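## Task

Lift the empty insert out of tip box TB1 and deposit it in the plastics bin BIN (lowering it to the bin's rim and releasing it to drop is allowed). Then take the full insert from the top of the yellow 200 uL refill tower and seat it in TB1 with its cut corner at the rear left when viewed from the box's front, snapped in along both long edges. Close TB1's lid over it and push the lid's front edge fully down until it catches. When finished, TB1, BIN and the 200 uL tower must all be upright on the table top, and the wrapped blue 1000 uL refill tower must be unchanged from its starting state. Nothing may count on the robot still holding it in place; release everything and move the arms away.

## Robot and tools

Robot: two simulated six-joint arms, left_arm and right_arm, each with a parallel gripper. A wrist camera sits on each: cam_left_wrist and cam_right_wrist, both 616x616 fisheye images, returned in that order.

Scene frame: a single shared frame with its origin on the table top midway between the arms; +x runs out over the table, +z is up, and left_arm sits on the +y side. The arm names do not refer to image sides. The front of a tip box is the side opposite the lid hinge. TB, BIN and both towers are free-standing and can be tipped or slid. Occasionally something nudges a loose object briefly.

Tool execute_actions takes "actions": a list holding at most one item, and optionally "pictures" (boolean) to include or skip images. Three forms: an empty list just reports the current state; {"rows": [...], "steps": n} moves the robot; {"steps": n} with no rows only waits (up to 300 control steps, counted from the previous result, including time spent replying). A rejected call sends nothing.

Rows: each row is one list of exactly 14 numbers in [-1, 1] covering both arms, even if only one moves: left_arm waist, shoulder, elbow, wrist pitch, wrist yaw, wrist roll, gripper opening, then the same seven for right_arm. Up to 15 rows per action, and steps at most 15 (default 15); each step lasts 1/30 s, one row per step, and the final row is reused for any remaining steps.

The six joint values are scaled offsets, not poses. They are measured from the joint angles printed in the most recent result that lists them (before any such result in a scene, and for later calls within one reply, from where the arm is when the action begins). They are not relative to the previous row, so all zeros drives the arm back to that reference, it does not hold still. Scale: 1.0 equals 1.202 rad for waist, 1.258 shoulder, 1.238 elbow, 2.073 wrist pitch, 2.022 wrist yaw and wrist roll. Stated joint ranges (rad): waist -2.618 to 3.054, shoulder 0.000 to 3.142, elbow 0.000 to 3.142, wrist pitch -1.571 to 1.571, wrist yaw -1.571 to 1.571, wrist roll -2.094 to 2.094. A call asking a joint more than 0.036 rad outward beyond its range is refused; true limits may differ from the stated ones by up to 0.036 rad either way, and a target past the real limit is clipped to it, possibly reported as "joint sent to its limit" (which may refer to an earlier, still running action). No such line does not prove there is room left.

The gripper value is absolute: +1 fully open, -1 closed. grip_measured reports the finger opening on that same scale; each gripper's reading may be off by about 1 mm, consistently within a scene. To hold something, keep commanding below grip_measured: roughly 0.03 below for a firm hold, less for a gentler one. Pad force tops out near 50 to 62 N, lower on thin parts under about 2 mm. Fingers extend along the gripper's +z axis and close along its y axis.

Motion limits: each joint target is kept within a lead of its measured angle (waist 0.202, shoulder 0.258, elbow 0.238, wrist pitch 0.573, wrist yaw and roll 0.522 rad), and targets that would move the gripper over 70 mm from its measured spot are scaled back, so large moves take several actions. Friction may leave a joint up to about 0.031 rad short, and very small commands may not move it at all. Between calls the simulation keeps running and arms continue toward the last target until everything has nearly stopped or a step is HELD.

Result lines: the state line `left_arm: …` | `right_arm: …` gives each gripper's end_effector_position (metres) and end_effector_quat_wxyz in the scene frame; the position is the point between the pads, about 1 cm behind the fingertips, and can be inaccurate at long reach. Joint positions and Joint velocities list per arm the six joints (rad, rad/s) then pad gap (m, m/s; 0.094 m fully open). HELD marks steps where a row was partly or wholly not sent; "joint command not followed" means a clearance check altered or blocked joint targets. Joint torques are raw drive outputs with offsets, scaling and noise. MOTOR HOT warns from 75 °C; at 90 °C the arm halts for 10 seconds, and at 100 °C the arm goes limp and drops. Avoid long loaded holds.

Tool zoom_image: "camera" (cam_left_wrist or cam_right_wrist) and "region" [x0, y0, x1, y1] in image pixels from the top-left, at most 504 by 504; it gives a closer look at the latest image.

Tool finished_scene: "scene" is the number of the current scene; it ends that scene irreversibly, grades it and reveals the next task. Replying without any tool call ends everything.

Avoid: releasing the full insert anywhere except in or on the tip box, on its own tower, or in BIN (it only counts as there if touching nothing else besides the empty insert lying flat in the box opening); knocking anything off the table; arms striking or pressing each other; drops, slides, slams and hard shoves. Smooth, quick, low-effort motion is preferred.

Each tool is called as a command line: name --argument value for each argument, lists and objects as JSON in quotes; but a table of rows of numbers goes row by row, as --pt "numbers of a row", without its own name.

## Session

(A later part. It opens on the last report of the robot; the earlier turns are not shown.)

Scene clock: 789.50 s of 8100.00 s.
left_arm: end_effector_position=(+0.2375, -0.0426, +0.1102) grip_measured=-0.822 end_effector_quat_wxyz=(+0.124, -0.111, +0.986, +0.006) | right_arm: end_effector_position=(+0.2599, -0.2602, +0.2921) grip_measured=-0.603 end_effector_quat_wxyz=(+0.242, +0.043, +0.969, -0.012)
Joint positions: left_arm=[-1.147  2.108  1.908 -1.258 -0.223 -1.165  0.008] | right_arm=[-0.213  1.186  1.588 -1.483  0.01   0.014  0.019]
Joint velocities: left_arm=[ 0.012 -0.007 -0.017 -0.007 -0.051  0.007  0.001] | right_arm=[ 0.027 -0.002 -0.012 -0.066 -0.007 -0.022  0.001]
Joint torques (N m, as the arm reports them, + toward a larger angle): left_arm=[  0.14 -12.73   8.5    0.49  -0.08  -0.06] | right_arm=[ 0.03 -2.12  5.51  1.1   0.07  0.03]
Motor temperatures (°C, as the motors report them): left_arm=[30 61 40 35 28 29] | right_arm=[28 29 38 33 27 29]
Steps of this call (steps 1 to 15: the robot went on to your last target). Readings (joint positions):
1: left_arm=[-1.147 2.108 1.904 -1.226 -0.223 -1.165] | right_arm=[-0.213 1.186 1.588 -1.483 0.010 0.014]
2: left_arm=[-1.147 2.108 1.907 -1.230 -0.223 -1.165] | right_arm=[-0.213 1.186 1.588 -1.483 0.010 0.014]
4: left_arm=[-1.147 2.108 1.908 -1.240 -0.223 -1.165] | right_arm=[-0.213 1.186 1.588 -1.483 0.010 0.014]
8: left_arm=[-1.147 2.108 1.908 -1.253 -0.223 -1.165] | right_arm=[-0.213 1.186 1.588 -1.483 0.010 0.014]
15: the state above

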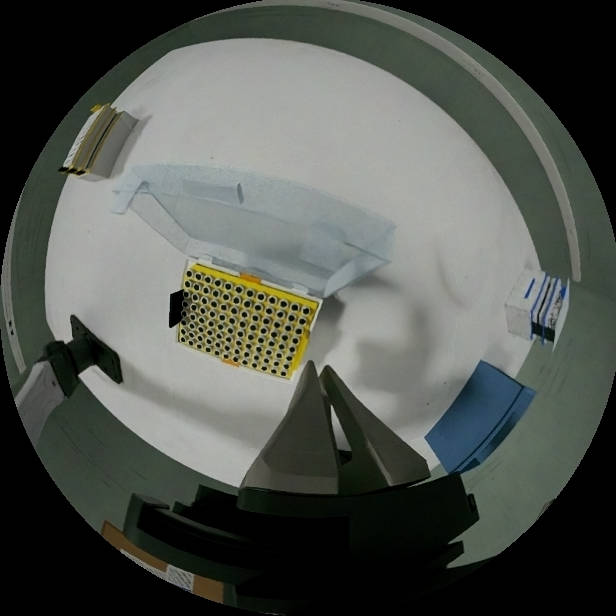

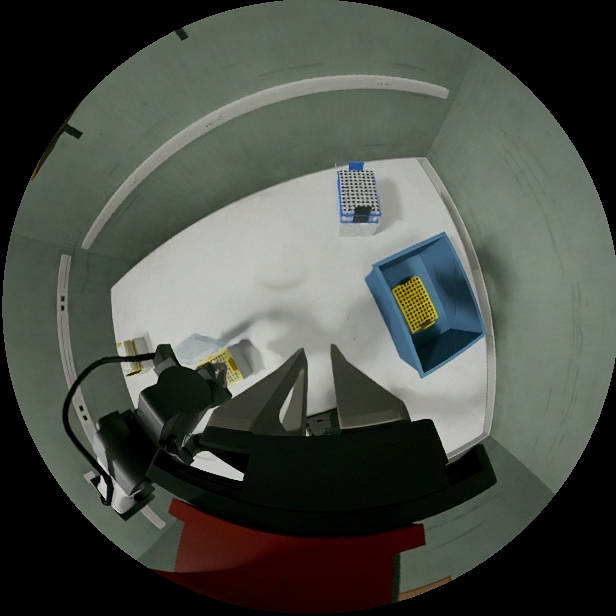

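execute_actions --actions '[{"rows":[[0.007,-0.02,-0.025,0.006,0,0.002,-1,0,0,0,0,0,0,-0.6],[0.014,-0.04,-0.05,0.012,0,0.004,-1,0,0,0,0,0,0,-0.6],[0.021,-0.06,-0.075,0.018,0,0.006,-1,0,0,0,0,0,0,-0.6],[0.028,-0.08,-0.1,0.024,0,0.008,-1,0,0,0,0,0,0,-0.6],[0.035,-0.1,-0.125,0.03,0.005,0.01,-1,0,0,0,0,0,0,-0.6],[0.042,-0.12,-0.15,0.036,0.005,0.012,-1,0,0,0,0,0,0,-0.6],[0.049,-0.14,-0.175,0.042,0.01,0.015,-1,0,0,0,0,0,0,-0.6],[0.056,-0.16,-0.2,0.048,0.01,0.018,-1,0,0,0,0,0,0,-0.6],[0.063,-0.181,-0.225,0.054,0.012,0.021,-1,0,0,0,0,0,0,-0.6],[0.067,-0.181,-0.25,0.06,0.012,0.023,-1,0,0,0,0,0,0,-0.6],[0.067,-0.181,-0.275,0.06,0.012,0.023,-1,0,0,0,0,0,0,-0.6],[0.067,-0.181,-0.294,0.06,0.012,0.023,-1,0,0,0,0,0,0,-0.6]],"steps":15}]' --pictures false

execute_actions --actions '[{"steps":20}]'

Scene clock: 809.43 s of 8100.00 s.
left_arm: end_effector_position=(+0.2235, +0.0237, +0.1096) grip_measured=-0.984 end_effector_quat_wxyz=(+0.118, -0.133, +0.984, +0.012) | right_arm: end_effector_position=(+0.2599, -0.2602, +0.2921) grip_measured=-0.603 end_effector_quat_wxyz=(+0.242, +0.043, +0.969, -0.012)
Joint positions: left_arm=[-1.071  1.872  1.571 -1.163 -0.214 -1.134  0.001] | right_arm=[-0.213  1.186  1.588 -1.483  0.01   0.014  0.019]
Joint velocities: left_arm=[ 0.007  0.022 -0.325  0.095  0.081  0.081 -0.   ] | right_arm=[-0.012 -0.007 -0.027  0.081  0.022  0.007 -0.001]
Joint torques (N m, as the arm reports them, + toward a larger angle): left_arm=[ 0.48 -9.95  7.35  0.86 -0.03  0.05] | right_arm=[-0.06 -2.16  5.53  1.11  0.07  0.03]
Motor temperatures (°C, as the motors report them): left_arm=[30 63 42 34 28 29] | right_arm=[28 29 38 33 27 29]
Steps of this call (steps 1 to 15: the robot went on to your last target; steps 16 to 90: nothing new was sent; then 16.43 s passed at rest; steps 91 to 105: all 15 steps of this action). Readings (joint positions):
91: left_arm=[-1.147 2.107 1.906 -1.258 -0.223 -1.165] | right_arm=[-0.213 1.186 1.588 -1.483 0.010 0.014]
92: left_arm=[-1.147 2.100 1.895 -1.251 -0.223 -1.165] | right_arm=[-0.213 1.186 1.588 -1.483 0.010 0.014]
94: left_arm=[-1.144 2.067 1.849 -1.234 -0.223 -1.163] | right_arm=[-0.213 1.186 1.588 -1.483 0.010 0.014]
98: left_arm=[-1.112 1.965 1.730 -1.205 -0.218 -1.153] | right_arm=[-0.213 1.186 1.588 -1.483 0.010 0.014]
105: the state above

Scene clock: 810.10 s of 8100.00 s.
left_arm: end_effector_position=(+0.2238, +0.0221, +0.1063) grip_measured=-0.984 end_effector_quat_wxyz=(+0.118, -0.130, +0.984, +0.009) | right_arm: end_effector_position=(+0.2599, -0.2602, +0.2921) grip_measured=-0.603 end_effector_quat_wxyz=(+0.242, +0.043, +0.969, -0.012)
Joint positions: left_arm=[-1.071  1.872  1.558 -1.144 -0.209 -1.128  0.001] | right_arm=[-0.213  1.186  1.588 -1.483  0.01   0.014  0.019]
Joint velocities: left_arm=[ 0.002  0.012 -0.017  0.037 -0.007  0.066 -0.002] | right_arm=[ 0.017  0.002  0.002  0.051 -0.007 -0.007  0.   ]
Joint torques (N m, as the arm reports them, + toward a larger angle): left_arm=[ 0.51 -9.92  6.63  0.74  0.02  0.02] | right_arm=[-0.03 -2.15  5.52  1.11  0.07  0.03]
Motor temperatures (°C, as the motors report them): left_arm=[30 63 42 34 28 29] | right_arm=[28 29 38 33 27 29]
Steps of this call (steps 1 to 20: the robot went on to your last target). Readings (joint positions):
1: left_arm=[-1.071 1.872 1.563 -1.162 -0.211 -1.133] | right_arm=[-0.213 1.186 1.588 -1.483 0.010 0.014]
2: left_arm=[-1.071 1.872 1.559 -1.161 -0.211 -1.132] | right_arm=[-0.213 1.186 1.588 -1.483 0.010 0.014]
4: left_arm=[-1.071 1.872 1.558 -1.157 -0.210 -1.131] | right_arm=[-0.213 1.186 1.588 -1.483 0.010 0.014]
8: left_arm=[-1.071 1.872 1.558 -1.148 -0.209 -1.129] | right_arm=[-0.213 1.186 1.588 -1.483 0.010 0.014]
20: the state above

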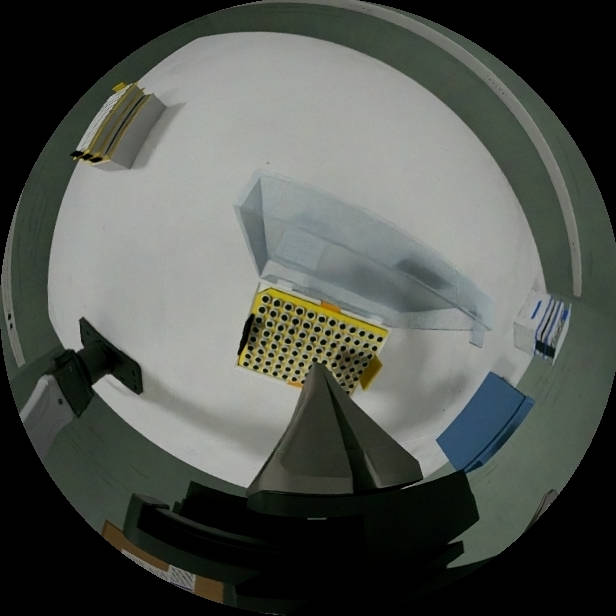

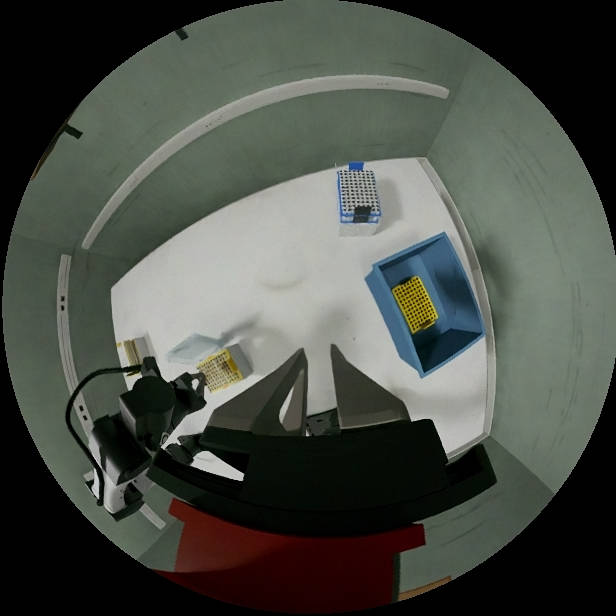

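execute_actions --actions '[{"rows":[[0,0,-0.01,0.008,0,0,-1,0,0,0,0,0,0,-0.6],[0,0,-0.02,0.016,0,0,-1,0,0,0,0,0,0,-0.6],[0,0,-0.03,0.024,0,0,-1,0,0,0,0,0,0,-0.6],[0,0,-0.04,0.03,0,0,-1,0,0,0,0,0,0,-0.6],[0,0,-0.05,0.036,0,0,-1,0,0,0,0,0,0,-0.6],[0,0,-0.06,0.042,0,0,-1,0,0,0,0,0,0,-0.6],[0,0,-0.07,0.048,0,0,-1,0,0,0,0,0,0,-0.6],[0,0,-0.08,0.054,0,0,-1,0,0,0,0,0,0,-0.6],[0,0,-0.09,0.058,0,0,-1,0,0,0,0,0,0,-0.6],[0,0,-0.1,0.06,0,0,-1,0,0,0,0,0,0,-0.6],[0,0,-0.11,0.062,0,0,-1,0,0,0,0,0,0,-0.6],[0,0,-0.12,0.064,0,0,-1,0,0,0,0,0,0,-0.6]],"steps":15}]' --pictures false

execute_actions --actions '[{"steps":15}]'

zoom_image --camera "cam_left_wrist" --region '[180, 240, 460, 460]'

Scene clock: 819.60 s of 8100.00 s.
left_arm: end_effector_position=(+0.2169, +0.0304, +0.0732) grip_measured=-0.984 end_effector_quat_wxyz=(+0.111, -0.129, +0.985, +0.020) | right_arm: end_effector_position=(+0.2599, -0.2602, +0.2921) grip_measured=-0.603 end_effector_quat_wxyz=(+0.242, +0.043, +0.969, -0.012)
Joint positions: left_arm=[-1.071  1.872  1.428 -1.039 -0.209 -1.128  0.001] | right_arm=[-0.213  1.186  1.588 -1.483  0.01   0.014  0.019]
Joint velocities: left_arm=[ 0.002 -0.012 -0.081  0.066  0.066 -0.066 -0.   ] | right_arm=[-0.002  0.002 -0.007 -0.11   0.037  0.037 -0.   ]
Joint torques (N m, as the arm reports them, + toward a larger angle): left_arm=[  0.12 -10.53   6.44   0.84  -0.08  -0.08] | right_arm=[ 0.02 -2.16  5.6   1.12  0.08  0.02]
Motor temperatures (°C, as the motors report them): left_arm=[30 62 42 34 28 29] | right_arm=[28 29 38 34 27 29]
Steps of this call (steps 1 to 15: the robot went on to your last target; steps 16 to 90: nothing new was sent; then 6.00 s passed at rest; steps 91 to 105: all 15 steps of this action). Readings (joint positions):
91: left_arm=[-1.071 1.872 1.558 -1.143 -0.209 -1.128] | right_arm=[-0.213 1.186 1.588 -1.483 0.010 0.014]
92: left_arm=[-1.071 1.872 1.558 -1.141 -0.209 -1.128] | right_arm=[-0.213 1.186 1.588 -1.483 0.010 0.014]
94: left_arm=[-1.071 1.872 1.550 -1.124 -0.209 -1.128] | right_arm=[-0.213 1.186 1.588 -1.483 0.010 0.014]
98: left_arm=[-1.071 1.872 1.503 -1.082 -0.209 -1.128] | right_arm=[-0.213 1.186 1.588 -1.483 0.010 0.014]
105: the state above

Scene clock: 820.10 s of 8100.00 s.
left_arm: end_effector_position=(+0.2195, +0.0273, +0.0733) grip_measured=-0.984 end_effector_quat_wxyz=(+0.116, -0.129, +0.985, +0.012) | right_arm: end_effector_position=(+0.2599, -0.2602, +0.2921) grip_measured=-0.603 end_effector_quat_wxyz=(+0.242, +0.043, +0.969, -0.012)
Joint positions: left_arm=[-1.071  1.872  1.427 -1.021 -0.209 -1.128  0.001] | right_arm=[-0.213  1.186  1.588 -1.483  0.01   0.014  0.019]
Joint velocities: left_arm=[-0.002 -0.002 -0.007 -0.037  0.007  0.037 -0.   ] | right_arm=[-0.027  0.002 -0.012 -0.037 -0.037 -0.037  0.   ]
Joint torques (N m, as the arm reports them, + toward a larger angle): left_arm=[  0.13 -10.51   6.29   0.72  -0.09  -0.08] | right_arm=[ 0.   -2.16  5.52  1.11  0.07  0.02]
Motor temperatures (°C, as the motors report them): left_arm=[30 62 41 34 28 29] | right_arm=[28 29 38 34 27 29]
Steps of this call (steps 1 to 15: the robot went on to your last target). Readings (joint positions):
1: left_arm=[-1.071 1.872 1.427 -1.038 -0.209 -1.128] | right_arm=[-0.213 1.186 1.588 -1.483 0.010 0.014]
2: left_arm=[-1.071 1.872 1.427 -1.035 -0.209 -1.128] | right_arm=[-0.213 1.186 1.588 -1.483 0.010 0.014]
4: left_arm=[-1.071 1.872 1.427 -1.029 -0.209 -1.128] | right_arm=[-0.213 1.186 1.588 -1.483 0.010 0.014]
8: left_arm=[-1.071 1.872 1.427 -1.023 -0.209 -1.128] | right_arm=[-0.213 1.186 1.588 -1.483 0.010 0.014]
15: the state above

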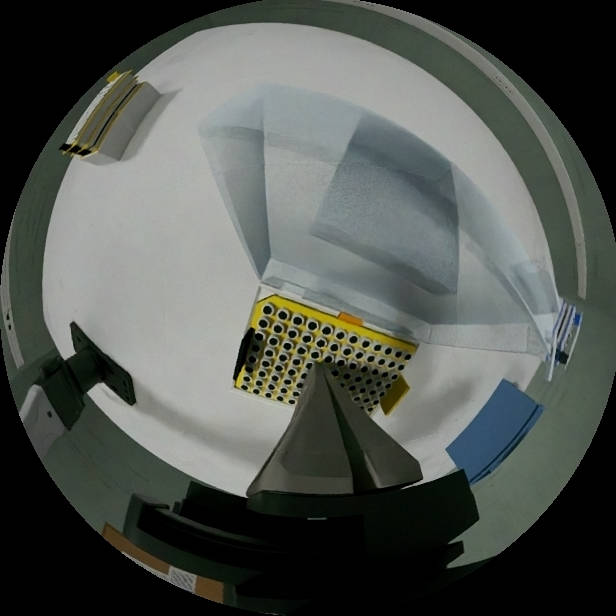

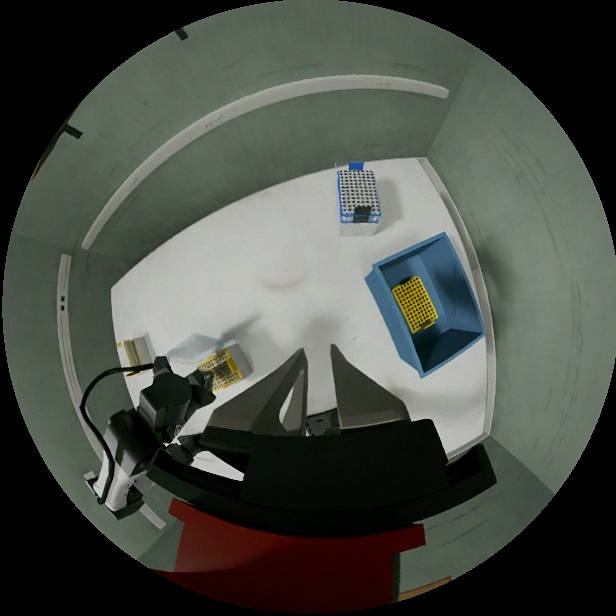

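Region (180, 240, 460, 460) of cam_left_wrist's 616x616 image, scaled by 1.800, with more detail than that image has; it fills the top 396 rows of this view, and the rest is white.

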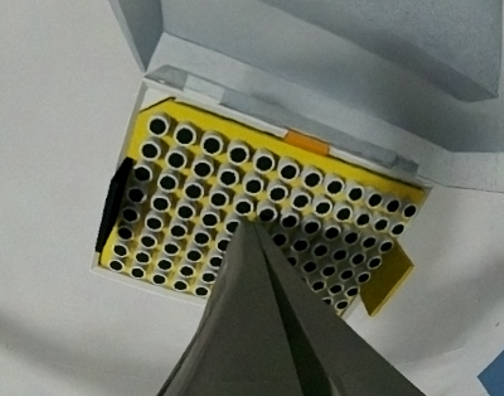

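execute_actions --actions '[{"rows":[[0,0.01,0,0.004,0,0,-1,0,0,0,0,0,0,-0.6],[0,0.02,0,0.008,0,0,-1,0,0,0,0,0,0,-0.6],[0,0.03,0,0.012,0,0,-1,0,0,0,0,0,0,-0.6],[0,0.035,-0.01,0.016,0,0,-1,0,0,0,0,0,0,-0.6],[0,0.035,-0.02,0.02,0,0,-1,0,0,0,0,0,0,-0.6],[0,0.035,-0.03,0.024,0,0,-1,0,0,0,0,0,0,-0.6]],"steps":15}]'

zoom_image --camera "cam_left_wrist" --region '[180, 240, 460, 460]'

Scene clock: 827.07 s of 8100.00 s.
left_arm: end_effector_position=(+0.2230, +0.0254, +0.0667) grip_measured=-0.984 end_effector_quat_wxyz=(+0.120, -0.130, +0.984, +0.013) | right_arm: end_effector_position=(+0.2599, -0.2602, +0.2921) grip_measured=-0.603 end_effector_quat_wxyz=(+0.242, +0.043, +0.969, -0.012)
Joint positions: left_arm=[-1.071  1.889  1.42  -0.994 -0.218 -1.128  0.001] | right_arm=[-0.213  1.186  1.588 -1.483  0.01   0.014  0.019]
Joint velocities: left_arm=[-0.002 -0.007  0.007  0.007 -0.022  0.022 -0.   ] | right_arm=[ 0.022 -0.002 -0.007 -0.066  0.007  0.037 -0.001]
Joint torques (N m, as the arm reports them, + toward a larger angle): left_arm=[ 0.13 -8.12  5.08  0.89  0.   -0.07] | right_arm=[ 0.   -2.15  5.54  1.11  0.07  0.02]
Motor temperatures (°C, as the motors report them): left_arm=[30 61 41 34 28 29] | right_arm=[28 29 38 34 27 29]
Steps of this call (steps 1 to 15: the robot went on to your last target; steps 16 to 90: nothing new was sent; then 3.47 s passed at rest; steps 91 to 105: all 15 steps of this action). Readings (joint positions):
91: left_arm=[-1.071 1.872 1.427 -1.020 -0.209 -1.128] | right_arm=[-0.213 1.186 1.588 -1.483 0.010 0.014]
92: left_arm=[-1.071 1.872 1.427 -1.020 -0.209 -1.128] | right_arm=[-0.213 1.186 1.588 -1.483 0.010 0.014]
94: left_arm=[-1.071 1.877 1.427 -1.015 -0.209 -1.128] | right_arm=[-0.213 1.186 1.588 -1.483 0.010 0.014]
98: left_arm=[-1.071 1.889 1.420 -0.996 -0.217 -1.128] | right_arm=[-0.213 1.186 1.588 -1.483 0.010 0.014]
105: the state above

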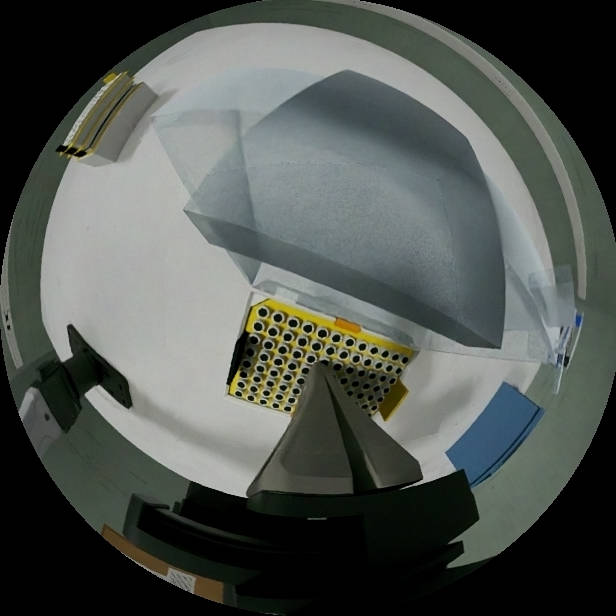

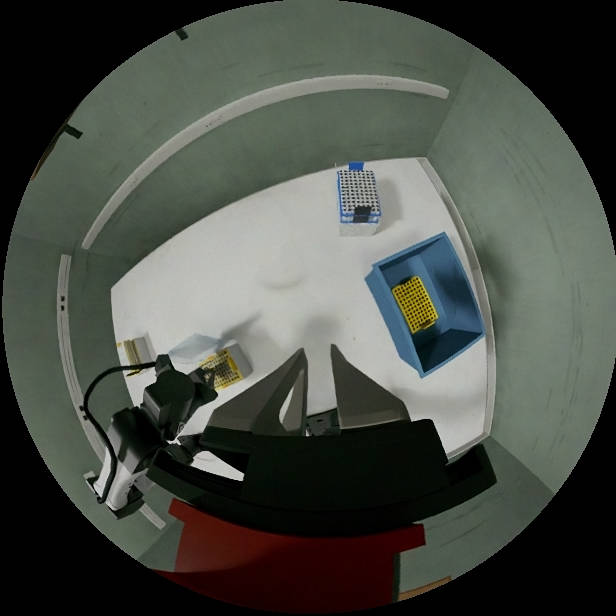

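Region (180, 240, 460, 460) of cam_left_wrist's 616x616 image, scaled by 1.800, with more detail than that image has; it fills the top 396 rows of this view, and the rest is white.

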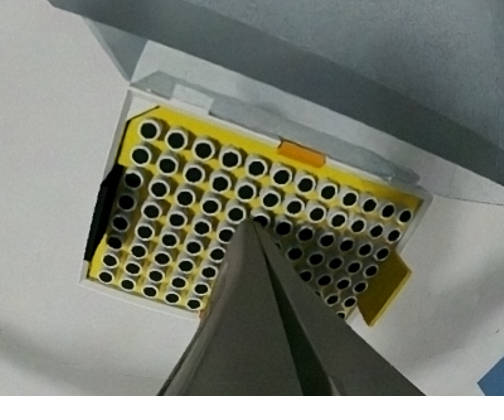

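execute_actions --actions '[{"rows":[[0,-0.01,0,-0.005,0,0,-1,0,0,0,0,0,0,-0.6],[0,-0.02,0,-0.01,0,0,-1,0,0,0,0,0,0,-0.6],[0,-0.03,0,-0.015,0,0,-1,0,0,0,0,0,0,-0.6],[0,-0.035,0,-0.02,0,0,-1,0,0,0,0,0,0,-0.6],[0,-0.035,0,-0.02,0,0,-1,0,0,0,0,0,0,-0.6],[-0.01,-0.035,0,-0.02,0,0,-1,0,0,0,0,0,0,-0.6],[-0.02,-0.035,0,-0.02,0,0,-1,0,0,0,0,0,0,-0.6],[-0.03,-0.035,0,-0.02,0,0,-1,0,0,0,0,0,0,-0.6],[-0.04,-0.035,0,-0.02,0,0,-1,0,0,0,0,0,0,-0.6],[-0.05,-0.035,0,-0.02,0,0,-1,0,0,0,0,0,0,-0.6],[-0.064,-0.035,0,-0.02,0,0,-1,0,0,0,0,0,0,-0.6]],"steps":15}]' --pictures false

execute_actions --actions '[{"steps":12}]'

zoom_image --camera "cam_left_wrist" --region '[180, 220, 460, 440]'

Scene clock: 837.10 s of 8100.00 s.
left_arm: end_effector_position=(+0.2007, +0.0107, +0.0793) grip_measured=-0.984 end_effector_quat_wxyz=(+0.124, -0.095, +0.988, +0.004) | right_arm: end_effector_position=(+0.2599, -0.2602, +0.2921) grip_measured=-0.603 end_effector_quat_wxyz=(+0.242, +0.043, +0.969, -0.012)
Joint positions: left_arm=[-1.142  1.851  1.42  -1.02  -0.218 -1.128  0.001] | right_arm=[-0.213  1.186  1.588 -1.483  0.01   0.014  0.019]
Joint velocities: left_arm=[-0.115  0.012  0.002  0.007  0.022 -0.037 -0.001] | right_arm=[-0.002  0.012  0.002 -0.007 -0.051  0.022 -0.   ]
Joint torques (N m, as the arm reports them, + toward a larger angle): left_arm=[  0.23 -10.99   7.79   0.53  -0.09  -0.08] | right_arm=[-0.01 -2.17  5.53  1.11  0.08  0.03]
Motor temperatures (°C, as the motors report them): left_arm=[30 59 41 34 28 29] | right_arm=[28 29 38 34 27 29]
Steps of this call (steps 1 to 15: the robot went on to your last target; steps 16 to 90: nothing new was sent; then 6.53 s passed at rest; steps 91 to 105: all 15 steps of this action). Readings (joint positions):
91: left_arm=[-1.071 1.887 1.420 -0.994 -0.218 -1.128] | right_arm=[-0.213 1.186 1.588 -1.483 0.010 0.014]
92: left_arm=[-1.071 1.885 1.420 -0.995 -0.218 -1.128] | right_arm=[-0.213 1.186 1.588 -1.483 0.010 0.014]
94: left_arm=[-1.071 1.876 1.420 -1.001 -0.218 -1.128] | right_arm=[-0.213 1.186 1.588 -1.483 0.010 0.014]
98: left_arm=[-1.075 1.853 1.420 -1.014 -0.218 -1.128] | right_arm=[-0.213 1.186 1.588 -1.483 0.010 0.014]
105: the state above

Scene clock: 837.50 s of 8100.00 s.
left_arm: end_effector_position=(+0.1999, +0.0106, +0.0792) grip_measured=-0.984 end_effector_quat_wxyz=(+0.123, -0.094, +0.988, +0.005) | right_arm: end_effector_position=(+0.2599, -0.2602, +0.2921) grip_measured=-0.603 end_effector_quat_wxyz=(+0.242, +0.043, +0.969, -0.012)
Joint positions: left_arm=[-1.144  1.851  1.42  -1.022 -0.218 -1.128  0.001] | right_arm=[-0.213  1.186  1.588 -1.483  0.01   0.014  0.019]
Joint velocities: left_arm=[ 0.002 -0.022  0.002 -0.037  0.022 -0.037  0.001] | right_arm=[ 0.012 -0.007 -0.002 -0.095 -0.007  0.051 -0.   ]
Joint torques (N m, as the arm reports them, + toward a larger angle): left_arm=[ -0.09 -10.89   7.8    0.53  -0.09  -0.08] | right_arm=[ 0.01 -2.14  5.51  1.11  0.08  0.03]
Motor temperatures (°C, as the motors report them): left_arm=[30 59 41 34 28 29] | right_arm=[28 29 38 34 27 29]
Steps of this call (steps 1 to 12: the robot went on to your last target). Readings (joint positions):
1: left_arm=[-1.144 1.851 1.420 -1.020 -0.218 -1.128] | right_arm=[-0.213 1.186 1.588 -1.483 0.010 0.014]
2: left_arm=[-1.144 1.851 1.420 -1.021 -0.218 -1.128] | right_arm=[-0.213 1.186 1.588 -1.483 0.010 0.014]
4: left_arm=[-1.144 1.851 1.420 -1.021 -0.218 -1.128] | right_arm=[-0.213 1.186 1.588 -1.483 0.010 0.014]
8: left_arm=[-1.144 1.851 1.420 -1.022 -0.218 -1.128] | right_arm=[-0.213 1.186 1.588 -1.483 0.010 0.014]
12: the state above

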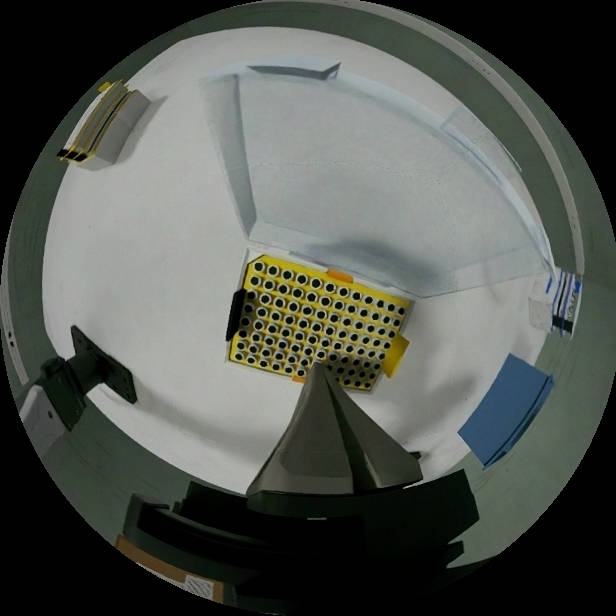

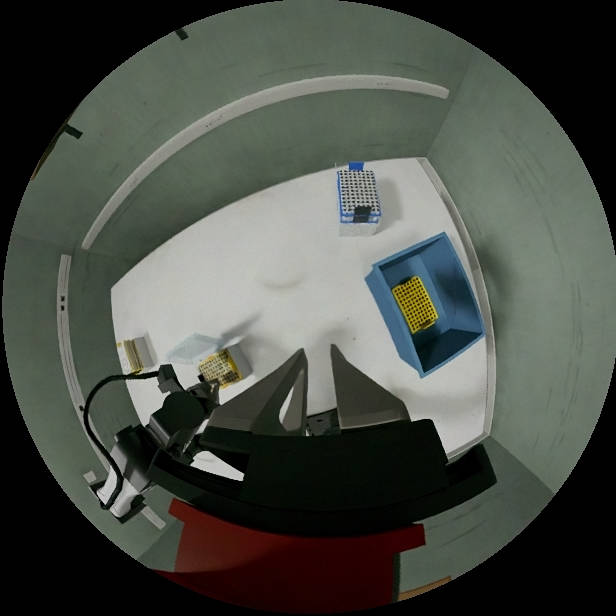

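Region (180, 220, 460, 440) of cam_left_wrist's 616x616 image, scaled by 1.800, with more detail than that image has; it fills the top 396 rows of this view, and the rest is white.

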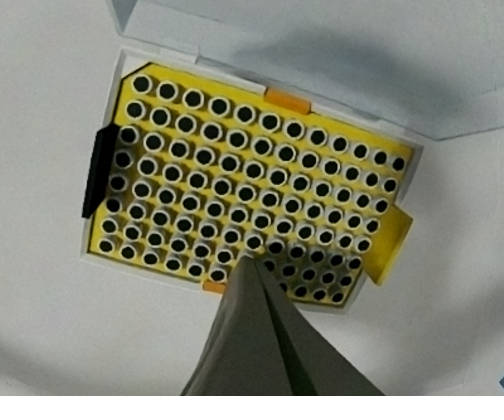

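execute_actions --actions '[{"rows":[[0,0,-0.01,0.005,0,0,-1,0,0,0,0,0,0,-0.6],[0,0,-0.02,0.01,0,0,-1,0,0,0,0,0,0,-0.6],[0,0,-0.03,0.015,0,0,-1,0,0,0,0,0,0,-0.6],[0,0,-0.04,0.02,0,0,-1,0,0,0,0,0,0,-0.6],[0,0,-0.05,0.024,0.003,0,-1,0,0,0,0,0,0,-0.6],[0,0,-0.06,0.028,0.005,0,-1,0,0,0,0,0,0,-0.6],[0,0.01,-0.07,0.03,0.007,0,-1,0,0,0,0,0,0,-0.6],[0,0.02,-0.08,0.03,0.01,0,-1,0,0,0,0,0,0,-0.6],[0,0.02,-0.09,0.03,0.01,0,-1,0,0,0,0,0,0,-0.6]],"steps":15}]'

zoom_image --camera "cam_left_wrist" --region '[180, 220, 460, 440]'

Scene clock: 846.40 s of 8100.00 s.
left_arm: end_effector_position=(+0.1963, +0.0155, +0.0653) grip_measured=-0.984 end_effector_quat_wxyz=(+0.121, -0.094, +0.988, +0.008) | right_arm: end_effector_position=(+0.2599, -0.2602, +0.2921) grip_measured=-0.603 end_effector_quat_wxyz=(+0.242, +0.043, +0.969, -0.012)
Joint positions: left_arm=[-1.144  1.847  1.36  -0.975 -0.218 -1.128  0.001] | right_arm=[-0.213  1.186  1.588 -1.483  0.01   0.014  0.019]
Joint velocities: left_arm=[-0.012  0.007 -0.007 -0.081  0.022 -0.022 -0.   ] | right_arm=[-0.002 -0.002  0.017  0.022  0.007  0.051  0.001]
Joint torques (N m, as the arm reports them, + toward a larger angle): left_arm=[ 0.14 -7.6   3.33  0.82  0.12 -0.07] | right_arm=[-0.03 -2.16  5.52  1.1   0.06  0.02]
Motor temperatures (°C, as the motors report them): left_arm=[30 59 41 34 28 29] | right_arm=[28 29 38 34 27 29]
Steps of this call (steps 1 to 15: the robot went on to your last target; steps 16 to 90: nothing new was sent; then 5.40 s passed at rest; steps 91 to 105: all 15 steps of this action). Readings (joint positions):
91: left_arm=[-1.144 1.851 1.420 -1.022 -0.218 -1.128] | right_arm=[-0.213 1.186 1.588 -1.483 0.010 0.014]
92: left_arm=[-1.144 1.851 1.420 -1.021 -0.218 -1.128] | right_arm=[-0.213 1.186 1.588 -1.483 0.010 0.014]
94: left_arm=[-1.144 1.851 1.412 -1.010 -0.218 -1.128] | right_arm=[-0.213 1.186 1.588 -1.483 0.010 0.014]
98: left_arm=[-1.144 1.851 1.365 -0.982 -0.217 -1.128] | right_arm=[-0.213 1.186 1.588 -1.483 0.010 0.014]
105: the state above

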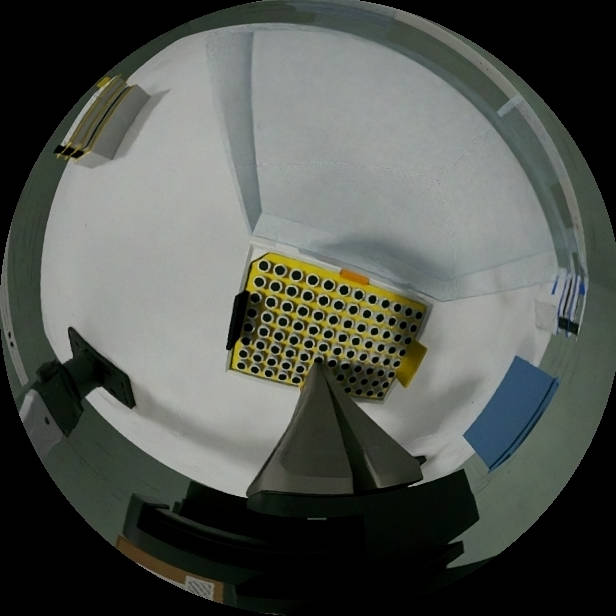

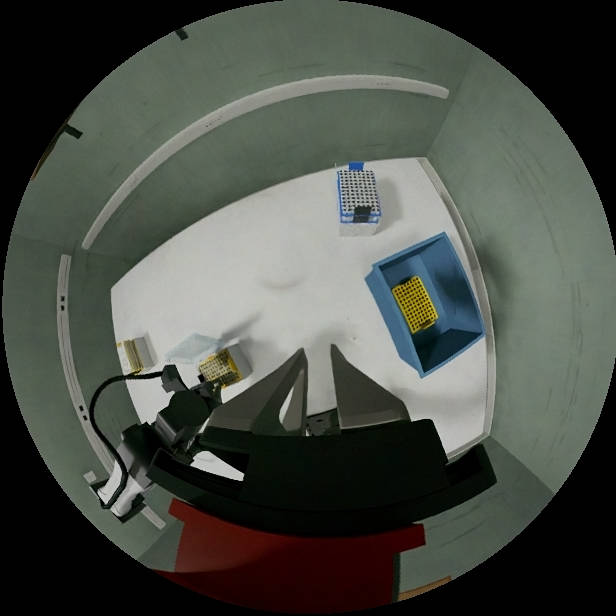

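Region (180, 220, 460, 440) of cam_left_wrist's 616x616 image, scaled by 1.800, with more detail than that image has; it fills the top 396 rows of this view, and the rest is white.

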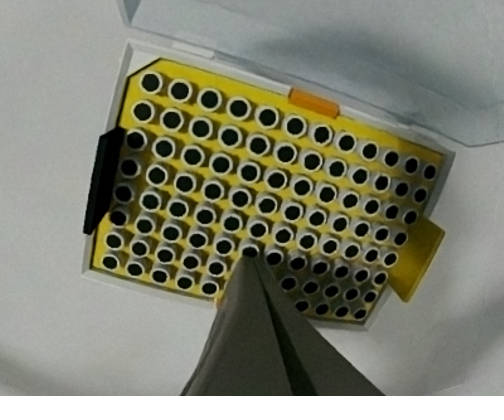

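execute_actions --actions '[{"rows":[[0,0,0.01,0,0,0,-1,0,0,0,0,0,0,-0.6],[0,0,0.02,-0.005,0,0,-1,0,0,0,0,0,0,-0.6],[0,0,0.03,-0.005,0,0,-1,0,0,0,0,0,0,-0.6],[0,0,0.04,-0.005,-0.01,0,-1,0,0,0,0,0,0,-0.6],[0,0,0.04,-0.005,-0.02,0,-1,0,0,0,0,0,0,-0.6],[0,0,0.04,-0.005,-0.035,0,-1,0,0,0,0,0,0,-0.6],[0,0.01,0.04,-0.005,-0.05,0,-1,0,0,0,0,0,0,-0.6],[0,0.02,0.04,-0.005,-0.065,0,-1,0,0,0,0,0,0,-0.6],[0,0.03,0.04,-0.005,-0.08,0,-1,0,0,0,0,0,0,-0.6],[0,0.035,0.04,-0.005,-0.085,0,-1,0,0,0,0,0,0,-0.6]],"steps":15}]' --pictures false

execute_actions --actions '[{"steps":15}]'

zoom_image --camera "cam_left_wrist" --region '[180, 240, 460, 460]'

Scene clock: 868.33 s of 8100.00 s.
left_arm: end_effector_position=(+0.2198, +0.0213, +0.0735) grip_measured=-0.984 end_effector_quat_wxyz=(+0.181, -0.097, +0.978, +0.039) | right_arm: end_effector_position=(+0.2599, -0.2602, +0.2921) grip_measured=-0.603 end_effector_quat_wxyz=(+0.242, +0.043, +0.969, -0.012)
Joint positions: left_arm=[-1.144  1.874  1.401 -0.979 -0.354 -1.128  0.001] | right_arm=[-0.213  1.186  1.588 -1.483  0.01   0.014  0.019]
Joint velocities: left_arm=[-0.007  0.046 -0.012 -0.007 -0.095 -0.022 -0.001] | right_arm=[ 0.007  0.007  0.007 -0.066  0.007 -0.051  0.   ]
Joint torques (N m, as the arm reports them, + toward a larger angle): left_arm=[ 0.13 -9.17  8.45  0.61 -0.26 -0.08] | right_arm=[-0.03 -2.09  5.49  1.11  0.07  0.04]
Motor temperatures (°C, as the motors report them): left_arm=[30 55 39 34 28 29] | right_arm=[28 29 38 34 27 29]
Steps of this call (steps 1 to 15: the robot went on to your last target; steps 16 to 90: nothing new was sent; then 18.43 s passed at rest; steps 91 to 105: all 15 steps of this action). Readings (joint positions):
91: left_arm=[-1.144 1.846 1.362 -0.975 -0.218 -1.128] | right_arm=[-0.213 1.186 1.588 -1.483 0.010 0.014]
92: left_arm=[-1.144 1.846 1.365 -0.977 -0.218 -1.128] | right_arm=[-0.213 1.186 1.588 -1.483 0.010 0.014]
94: left_arm=[-1.144 1.846 1.375 -0.979 -0.219 -1.128] | right_arm=[-0.213 1.186 1.588 -1.483 0.010 0.014]
98: left_arm=[-1.144 1.846 1.398 -0.979 -0.262 -1.128] | right_arm=[-0.213 1.186 1.588 -1.483 0.010 0.014]
105: the state above

Scene clock: 868.83 s of 8100.00 s.
left_arm: end_effector_position=(+0.2229, +0.0237, +0.0747) grip_measured=-0.984 end_effector_quat_wxyz=(+0.191, -0.098, +0.976, +0.046) | right_arm: end_effector_position=(+0.2599, -0.2602, +0.2921) grip_measured=-0.603 end_effector_quat_wxyz=(+0.242, +0.043, +0.969, -0.012)
Joint positions: left_arm=[-1.144  1.875  1.401 -0.979 -0.379 -1.128  0.001] | right_arm=[-0.213  1.186  1.588 -1.483  0.01   0.014  0.019]
Joint velocities: left_arm=[ 0.002  0.012  0.007  0.081 -0.037 -0.007 -0.001] | right_arm=[0.007 0.017 0.007 0.007 0.066 0.066 0.   ]
Joint torques (N m, as the arm reports them, + toward a larger angle): left_arm=[ 0.11 -9.    8.51  0.59 -0.28 -0.09] | right_arm=[ 0.   -2.14  5.5   1.11  0.07  0.02]
Motor temperatures (°C, as the motors report them): left_arm=[30 55 39 34 28 29] | right_arm=[28 29 38 34 27 29]
Steps of this call (steps 1 to 15: the robot went on to your last target). Readings (joint positions):
1: left_arm=[-1.144 1.875 1.401 -0.979 -0.359 -1.128] | right_arm=[-0.213 1.186 1.588 -1.483 0.010 0.014]
2: left_arm=[-1.144 1.875 1.401 -0.979 -0.363 -1.128] | right_arm=[-0.213 1.186 1.588 -1.483 0.010 0.014]
4: left_arm=[-1.144 1.875 1.401 -0.979 -0.369 -1.128] | right_arm=[-0.213 1.186 1.588 -1.483 0.010 0.014]
8: left_arm=[-1.144 1.875 1.401 -0.979 -0.376 -1.128] | right_arm=[-0.213 1.186 1.588 -1.483 0.010 0.014]
15: the state above

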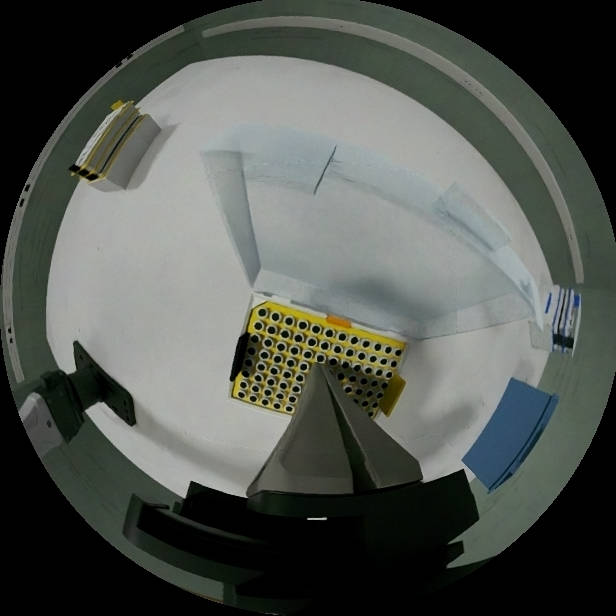

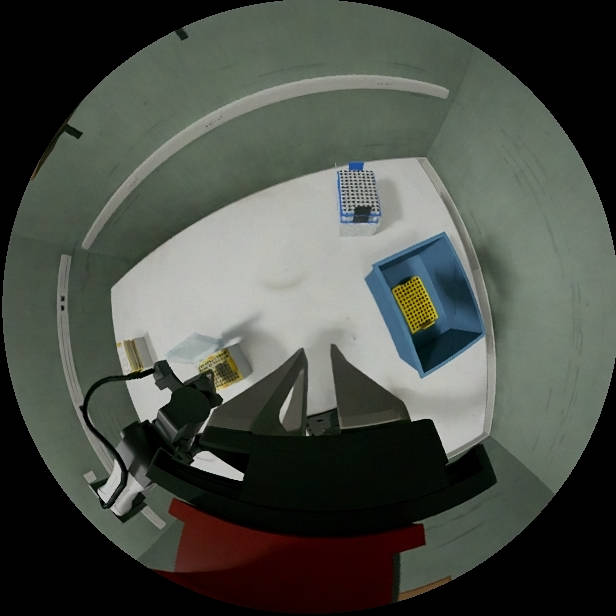

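Region (180, 240, 460, 460) of cam_left_wrist's 616x616 image, scaled by 1.800, with more detail than that image has; it fills the top 396 rows of this view, and the rest is white.

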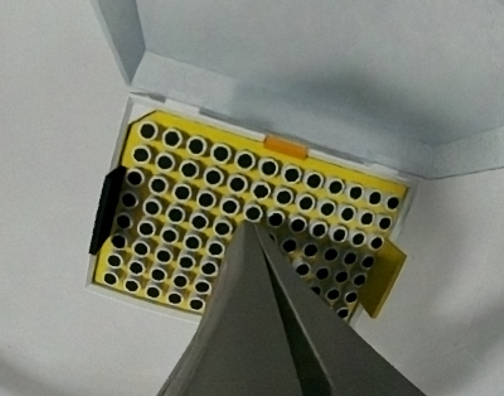

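execute_actions --actions '[{"rows":[[0.01,0,-0.01,0.005,0,0,-1,0,0,0,0,0,0,-0.6],[0.02,0,-0.02,0.01,0,0,-1,0,0,0,0,0,0,-0.6],[0.028,0,-0.03,0.015,0,0,-1,0,0,0,0,0,0,-0.6],[0.028,0,-0.04,0.02,0,0,-1,0,0,0,0,0,0,-0.6],[0.028,0,-0.05,0.022,0.005,0,-1,0,0,0,0,0,0,-0.6],[0.028,0.01,-0.055,0.022,0.01,0,-1,0,0,0,0,0,0,-0.6],[0.028,0.02,-0.06,0.022,0.015,0,-1,0,0,0,0,0,0,-0.6],[0.028,0.02,-0.065,0.022,0.02,0,-1,0,0,0,0,0,0,-0.6],[0.028,0.02,-0.07,0.022,0.027,0,-1,0,0,0,0,0,0,-0.6],[0.028,0.02,-0.075,0.022,0.034,0,-1,0,0,0,0,0,0,-0.6],[0.028,0.02,-0.08,0.022,0.04,0,-1,0,0,0,0,0,0,-0.6]],"steps":15}]'

zoom_image --camera "cam_left_wrist" --region '[180, 240, 460, 460]'

Scene clock: 878.40 s of 8100.00 s.
left_arm: end_effector_position=(+0.2260, +0.0326, +0.0645) grip_measured=-0.984 end_effector_quat_wxyz=(+0.189, -0.108, +0.975, +0.047) | right_arm: end_effector_position=(+0.2599, -0.2602, +0.2921) grip_measured=-0.603 end_effector_quat_wxyz=(+0.242, +0.043, +0.969, -0.012)
Joint positions: left_arm=[-1.122  1.871  1.355 -0.938 -0.375 -1.128  0.001] | right_arm=[-0.213  1.186  1.588 -1.483  0.01   0.014  0.019]
Joint velocities: left_arm=[ 0.002 -0.017 -0.027  0.007  0.037  0.051 -0.001] | right_arm=[ 0.017 -0.002 -0.007 -0.037  0.081 -0.022  0.   ]
Joint torques (N m, as the arm reports them, + toward a larger angle): left_arm=[ 1.07 -7.72  3.11  0.72  0.59 -0.08] | right_arm=[-0.01 -2.15  5.54  1.1   0.07  0.03]
Motor temperatures (°C, as the motors report them): left_arm=[30 55 40 34 28 29] | right_arm=[28 29 38 34 27 29]
Steps of this call (steps 1 to 15: the robot went on to your last target; steps 16 to 90: nothing new was sent; then 6.07 s passed at rest; steps 91 to 105: all 15 steps of this action). Readings (joint positions):
91: left_arm=[-1.144 1.875 1.401 -0.979 -0.379 -1.128] | right_arm=[-0.213 1.186 1.588 -1.483 0.010 0.014]
92: left_arm=[-1.143 1.875 1.401 -0.978 -0.379 -1.128] | right_arm=[-0.213 1.186 1.588 -1.483 0.010 0.014]
94: left_arm=[-1.136 1.875 1.393 -0.966 -0.379 -1.128] | right_arm=[-0.213 1.186 1.588 -1.483 0.010 0.014]
98: left_arm=[-1.122 1.875 1.362 -0.947 -0.377 -1.128] | right_arm=[-0.213 1.186 1.588 -1.483 0.010 0.014]
105: the state above

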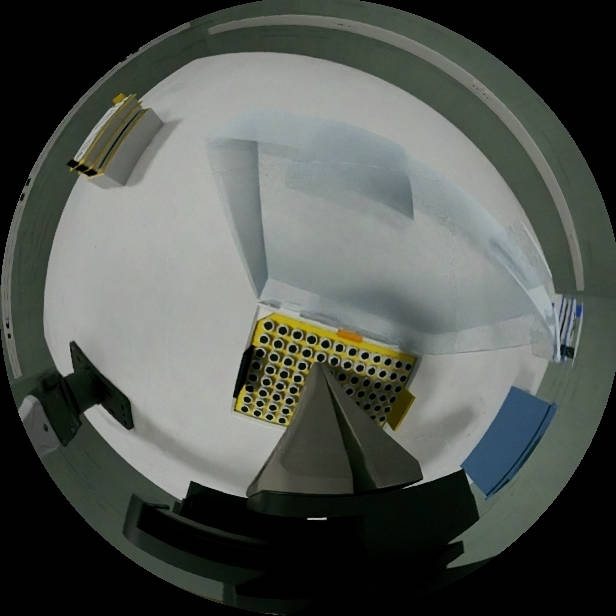

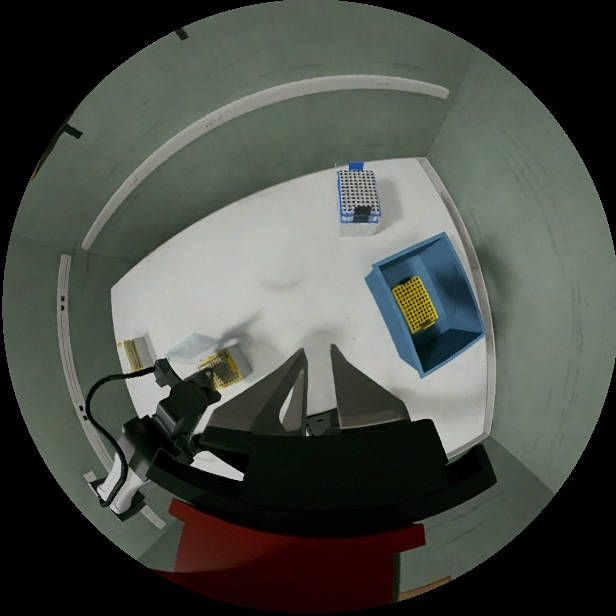

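Region (180, 240, 460, 460) of cam_left_wrist's 616x616 image, scaled by 1.800, with more detail than that image has; it fills the top 396 rows of this view, and the rest is white.

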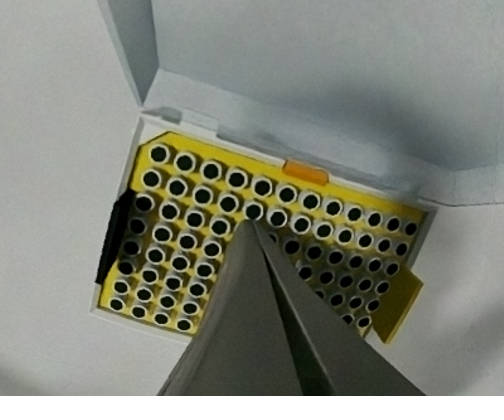

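execute_actions --actions '[{"rows":[[0,-0.005,0.03,-0.015,0,0,-1,0,0,0,0,0,0,-0.6],[0,-0.01,0.06,-0.03,0,0.01,-1,0,0,0,0,0,0,-0.6],[0,-0.015,0.09,-0.05,0.01,0.02,-1,0,0,0,0,0,0,-0.6],[0,-0.02,0.12,-0.07,0.03,0.03,-1,0,0,0,0,0,0,-0.6],[0,-0.025,0.15,-0.09,0.05,0.045,-1,0,0,0,0,0,0,-0.6],[0,-0.03,0.18,-0.11,0.07,0.06,-1,0,0,0,0,0,0,-0.6],[0,-0.035,0.21,-0.13,0.09,0.075,-1,0,0,0,0,0,0,-0.6],[0,-0.04,0.24,-0.15,0.11,0.09,-1,0,0,0,0,0,0,-0.6],[0,-0.045,0.27,-0.165,0.13,0.105,-1,0,0,0,0,0,0,-0.6],[0,-0.05,0.30,-0.18,0.15,0.12,-1,0,0,0,0,0,0,-0.6],[0,-0.056,0.33,-0.18,0.17,0.13,-1,0,0,0,0,0,0,-0.6],[0,-0.056,0.365,-0.18,0.19,0.14,-1,0,0,0,0,0,0,-0.6]],"steps":15}]' --pictures false

execute_actions --actions '[{"steps":20}]'

zoom_image --camera "cam_left_wrist" --region '[150, 150, 450, 400]'

Scene clock: 917.37 s of 8100.00 s.
left_arm: end_effector_position=(+0.2083, -0.0263, +0.1997) grip_measured=-0.984 end_effector_quat_wxyz=(+0.132, +0.005, +0.985, -0.109) | right_arm: end_effector_position=(+0.2599, -0.2602, +0.2921) grip_measured=-0.603 end_effector_quat_wxyz=(+0.242, +0.043, +0.969, -0.012)
Joint positions: left_arm=[-1.122  1.796  1.798 -1.239 -0.078 -0.904  0.001] | right_arm=[-0.213  1.186  1.588 -1.483  0.01   0.014  0.019]
Joint velocities: left_arm=[ 0.012 -0.222  0.315 -0.227  0.447  0.3    0.001] | right_arm=[-0.012 -0.007  0.012 -0.066 -0.022 -0.125 -0.   ]
Joint torques (N m, as the arm reports them, + toward a larger angle): left_arm=[ 0.15 -8.4   7.15  0.72  0.12  0.04] | right_arm=[-0.01 -2.14  5.5   1.1   0.07  0.03]
Motor temperatures (°C, as the motors report them): left_arm=[30 53 38 34 28 29] | right_arm=[28 29 38 34 27 29]
Steps of this call (steps 1 to 15: the robot went on to your last target; steps 16 to 90: nothing new was sent; then 35.47 s passed at rest; steps 91 to 105: all 15 steps of this action). Readings (joint positions):
91: left_arm=[-1.122 1.869 1.361 -0.943 -0.377 -1.128] | right_arm=[-0.213 1.186 1.588 -1.483 0.010 0.014]
92: left_arm=[-1.122 1.869 1.373 -0.953 -0.377 -1.126] | right_arm=[-0.213 1.186 1.588 -1.483 0.010 0.014]
94: left_arm=[-1.122 1.869 1.421 -0.993 -0.367 -1.114] | right_arm=[-0.213 1.186 1.588 -1.483 0.010 0.014]
98: left_arm=[-1.122 1.854 1.571 -1.097 -0.282 -1.047] | right_arm=[-0.213 1.186 1.588 -1.483 0.010 0.014]
105: the state above

Scene clock: 918.03 s of 8100.00 s.
left_arm: end_effector_position=(+0.1903, -0.0243, +0.2006) grip_measured=-0.984 end_effector_quat_wxyz=(+0.092, +0.036, +0.989, -0.113) | right_arm: end_effector_position=(+0.2599, -0.2602, +0.2921) grip_measured=-0.603 end_effector_quat_wxyz=(+0.242, +0.043, +0.969, -0.012)
Joint positions: left_arm=[-1.122  1.789  1.808 -1.297 -0.002 -0.855  0.001] | right_arm=[-0.213  1.186  1.588 -1.483  0.01   0.014  0.019]
Joint velocities: left_arm=[ 0.002  0.017  0.002 -0.066 -0.007 -0.11   0.   ] | right_arm=[-0.002 -0.017 -0.017  0.022 -0.081  0.037 -0.001]
Joint torques (N m, as the arm reports them, + toward a larger angle): left_arm=[ 0.12 -8.82  7.92  0.94  0.18  0.07] | right_arm=[-0.01 -2.14  5.49  1.11  0.07  0.03]
Motor temperatures (°C, as the motors report them): left_arm=[30 53 38 34 28 29] | right_arm=[28 29 38 34 27 29]
Steps of this call (steps 1 to 20: the robot went on to your last target). Readings (joint positions):
1: left_arm=[-1.122 1.790 1.806 -1.246 -0.063 -0.894] | right_arm=[-0.213 1.186 1.588 -1.483 0.010 0.014]
2: left_arm=[-1.122 1.788 1.808 -1.253 -0.051 -0.886] | right_arm=[-0.213 1.186 1.588 -1.483 0.010 0.014]
4: left_arm=[-1.122 1.788 1.808 -1.269 -0.033 -0.875] | right_arm=[-0.213 1.186 1.588 -1.483 0.010 0.014]
8: left_arm=[-1.122 1.789 1.808 -1.287 -0.014 -0.863] | right_arm=[-0.213 1.186 1.588 -1.483 0.010 0.014]
20: the state above

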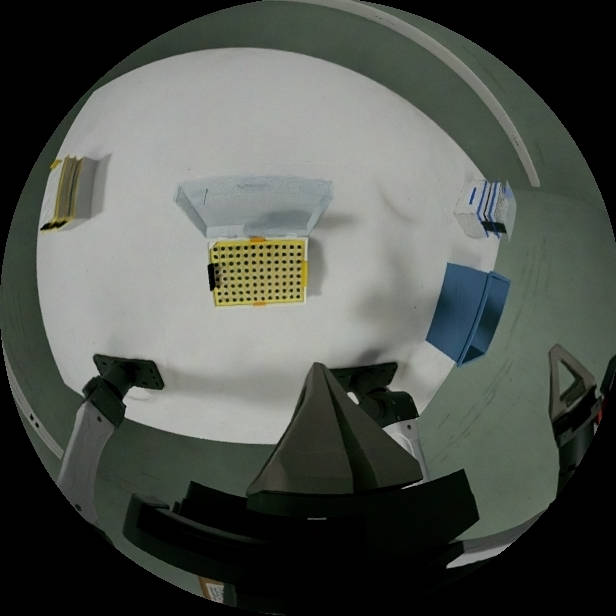

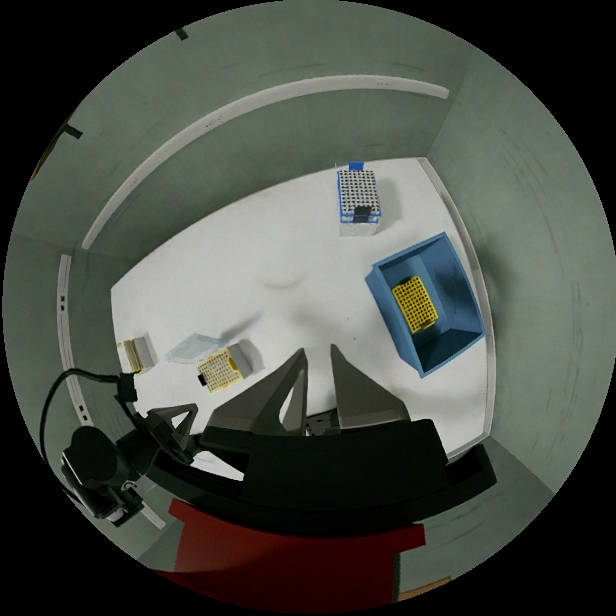

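Region (150, 150, 450, 400) of cam_left_wrist's 616x616 image, scaled by 1.680, with more detail than that image has.

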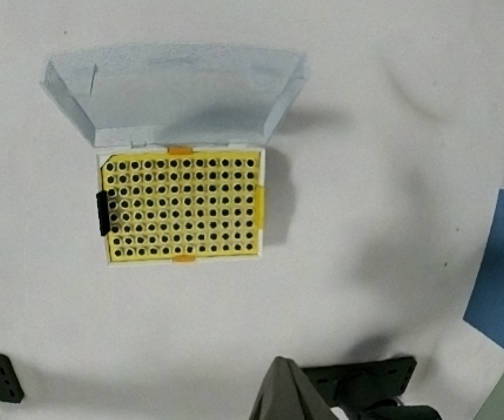

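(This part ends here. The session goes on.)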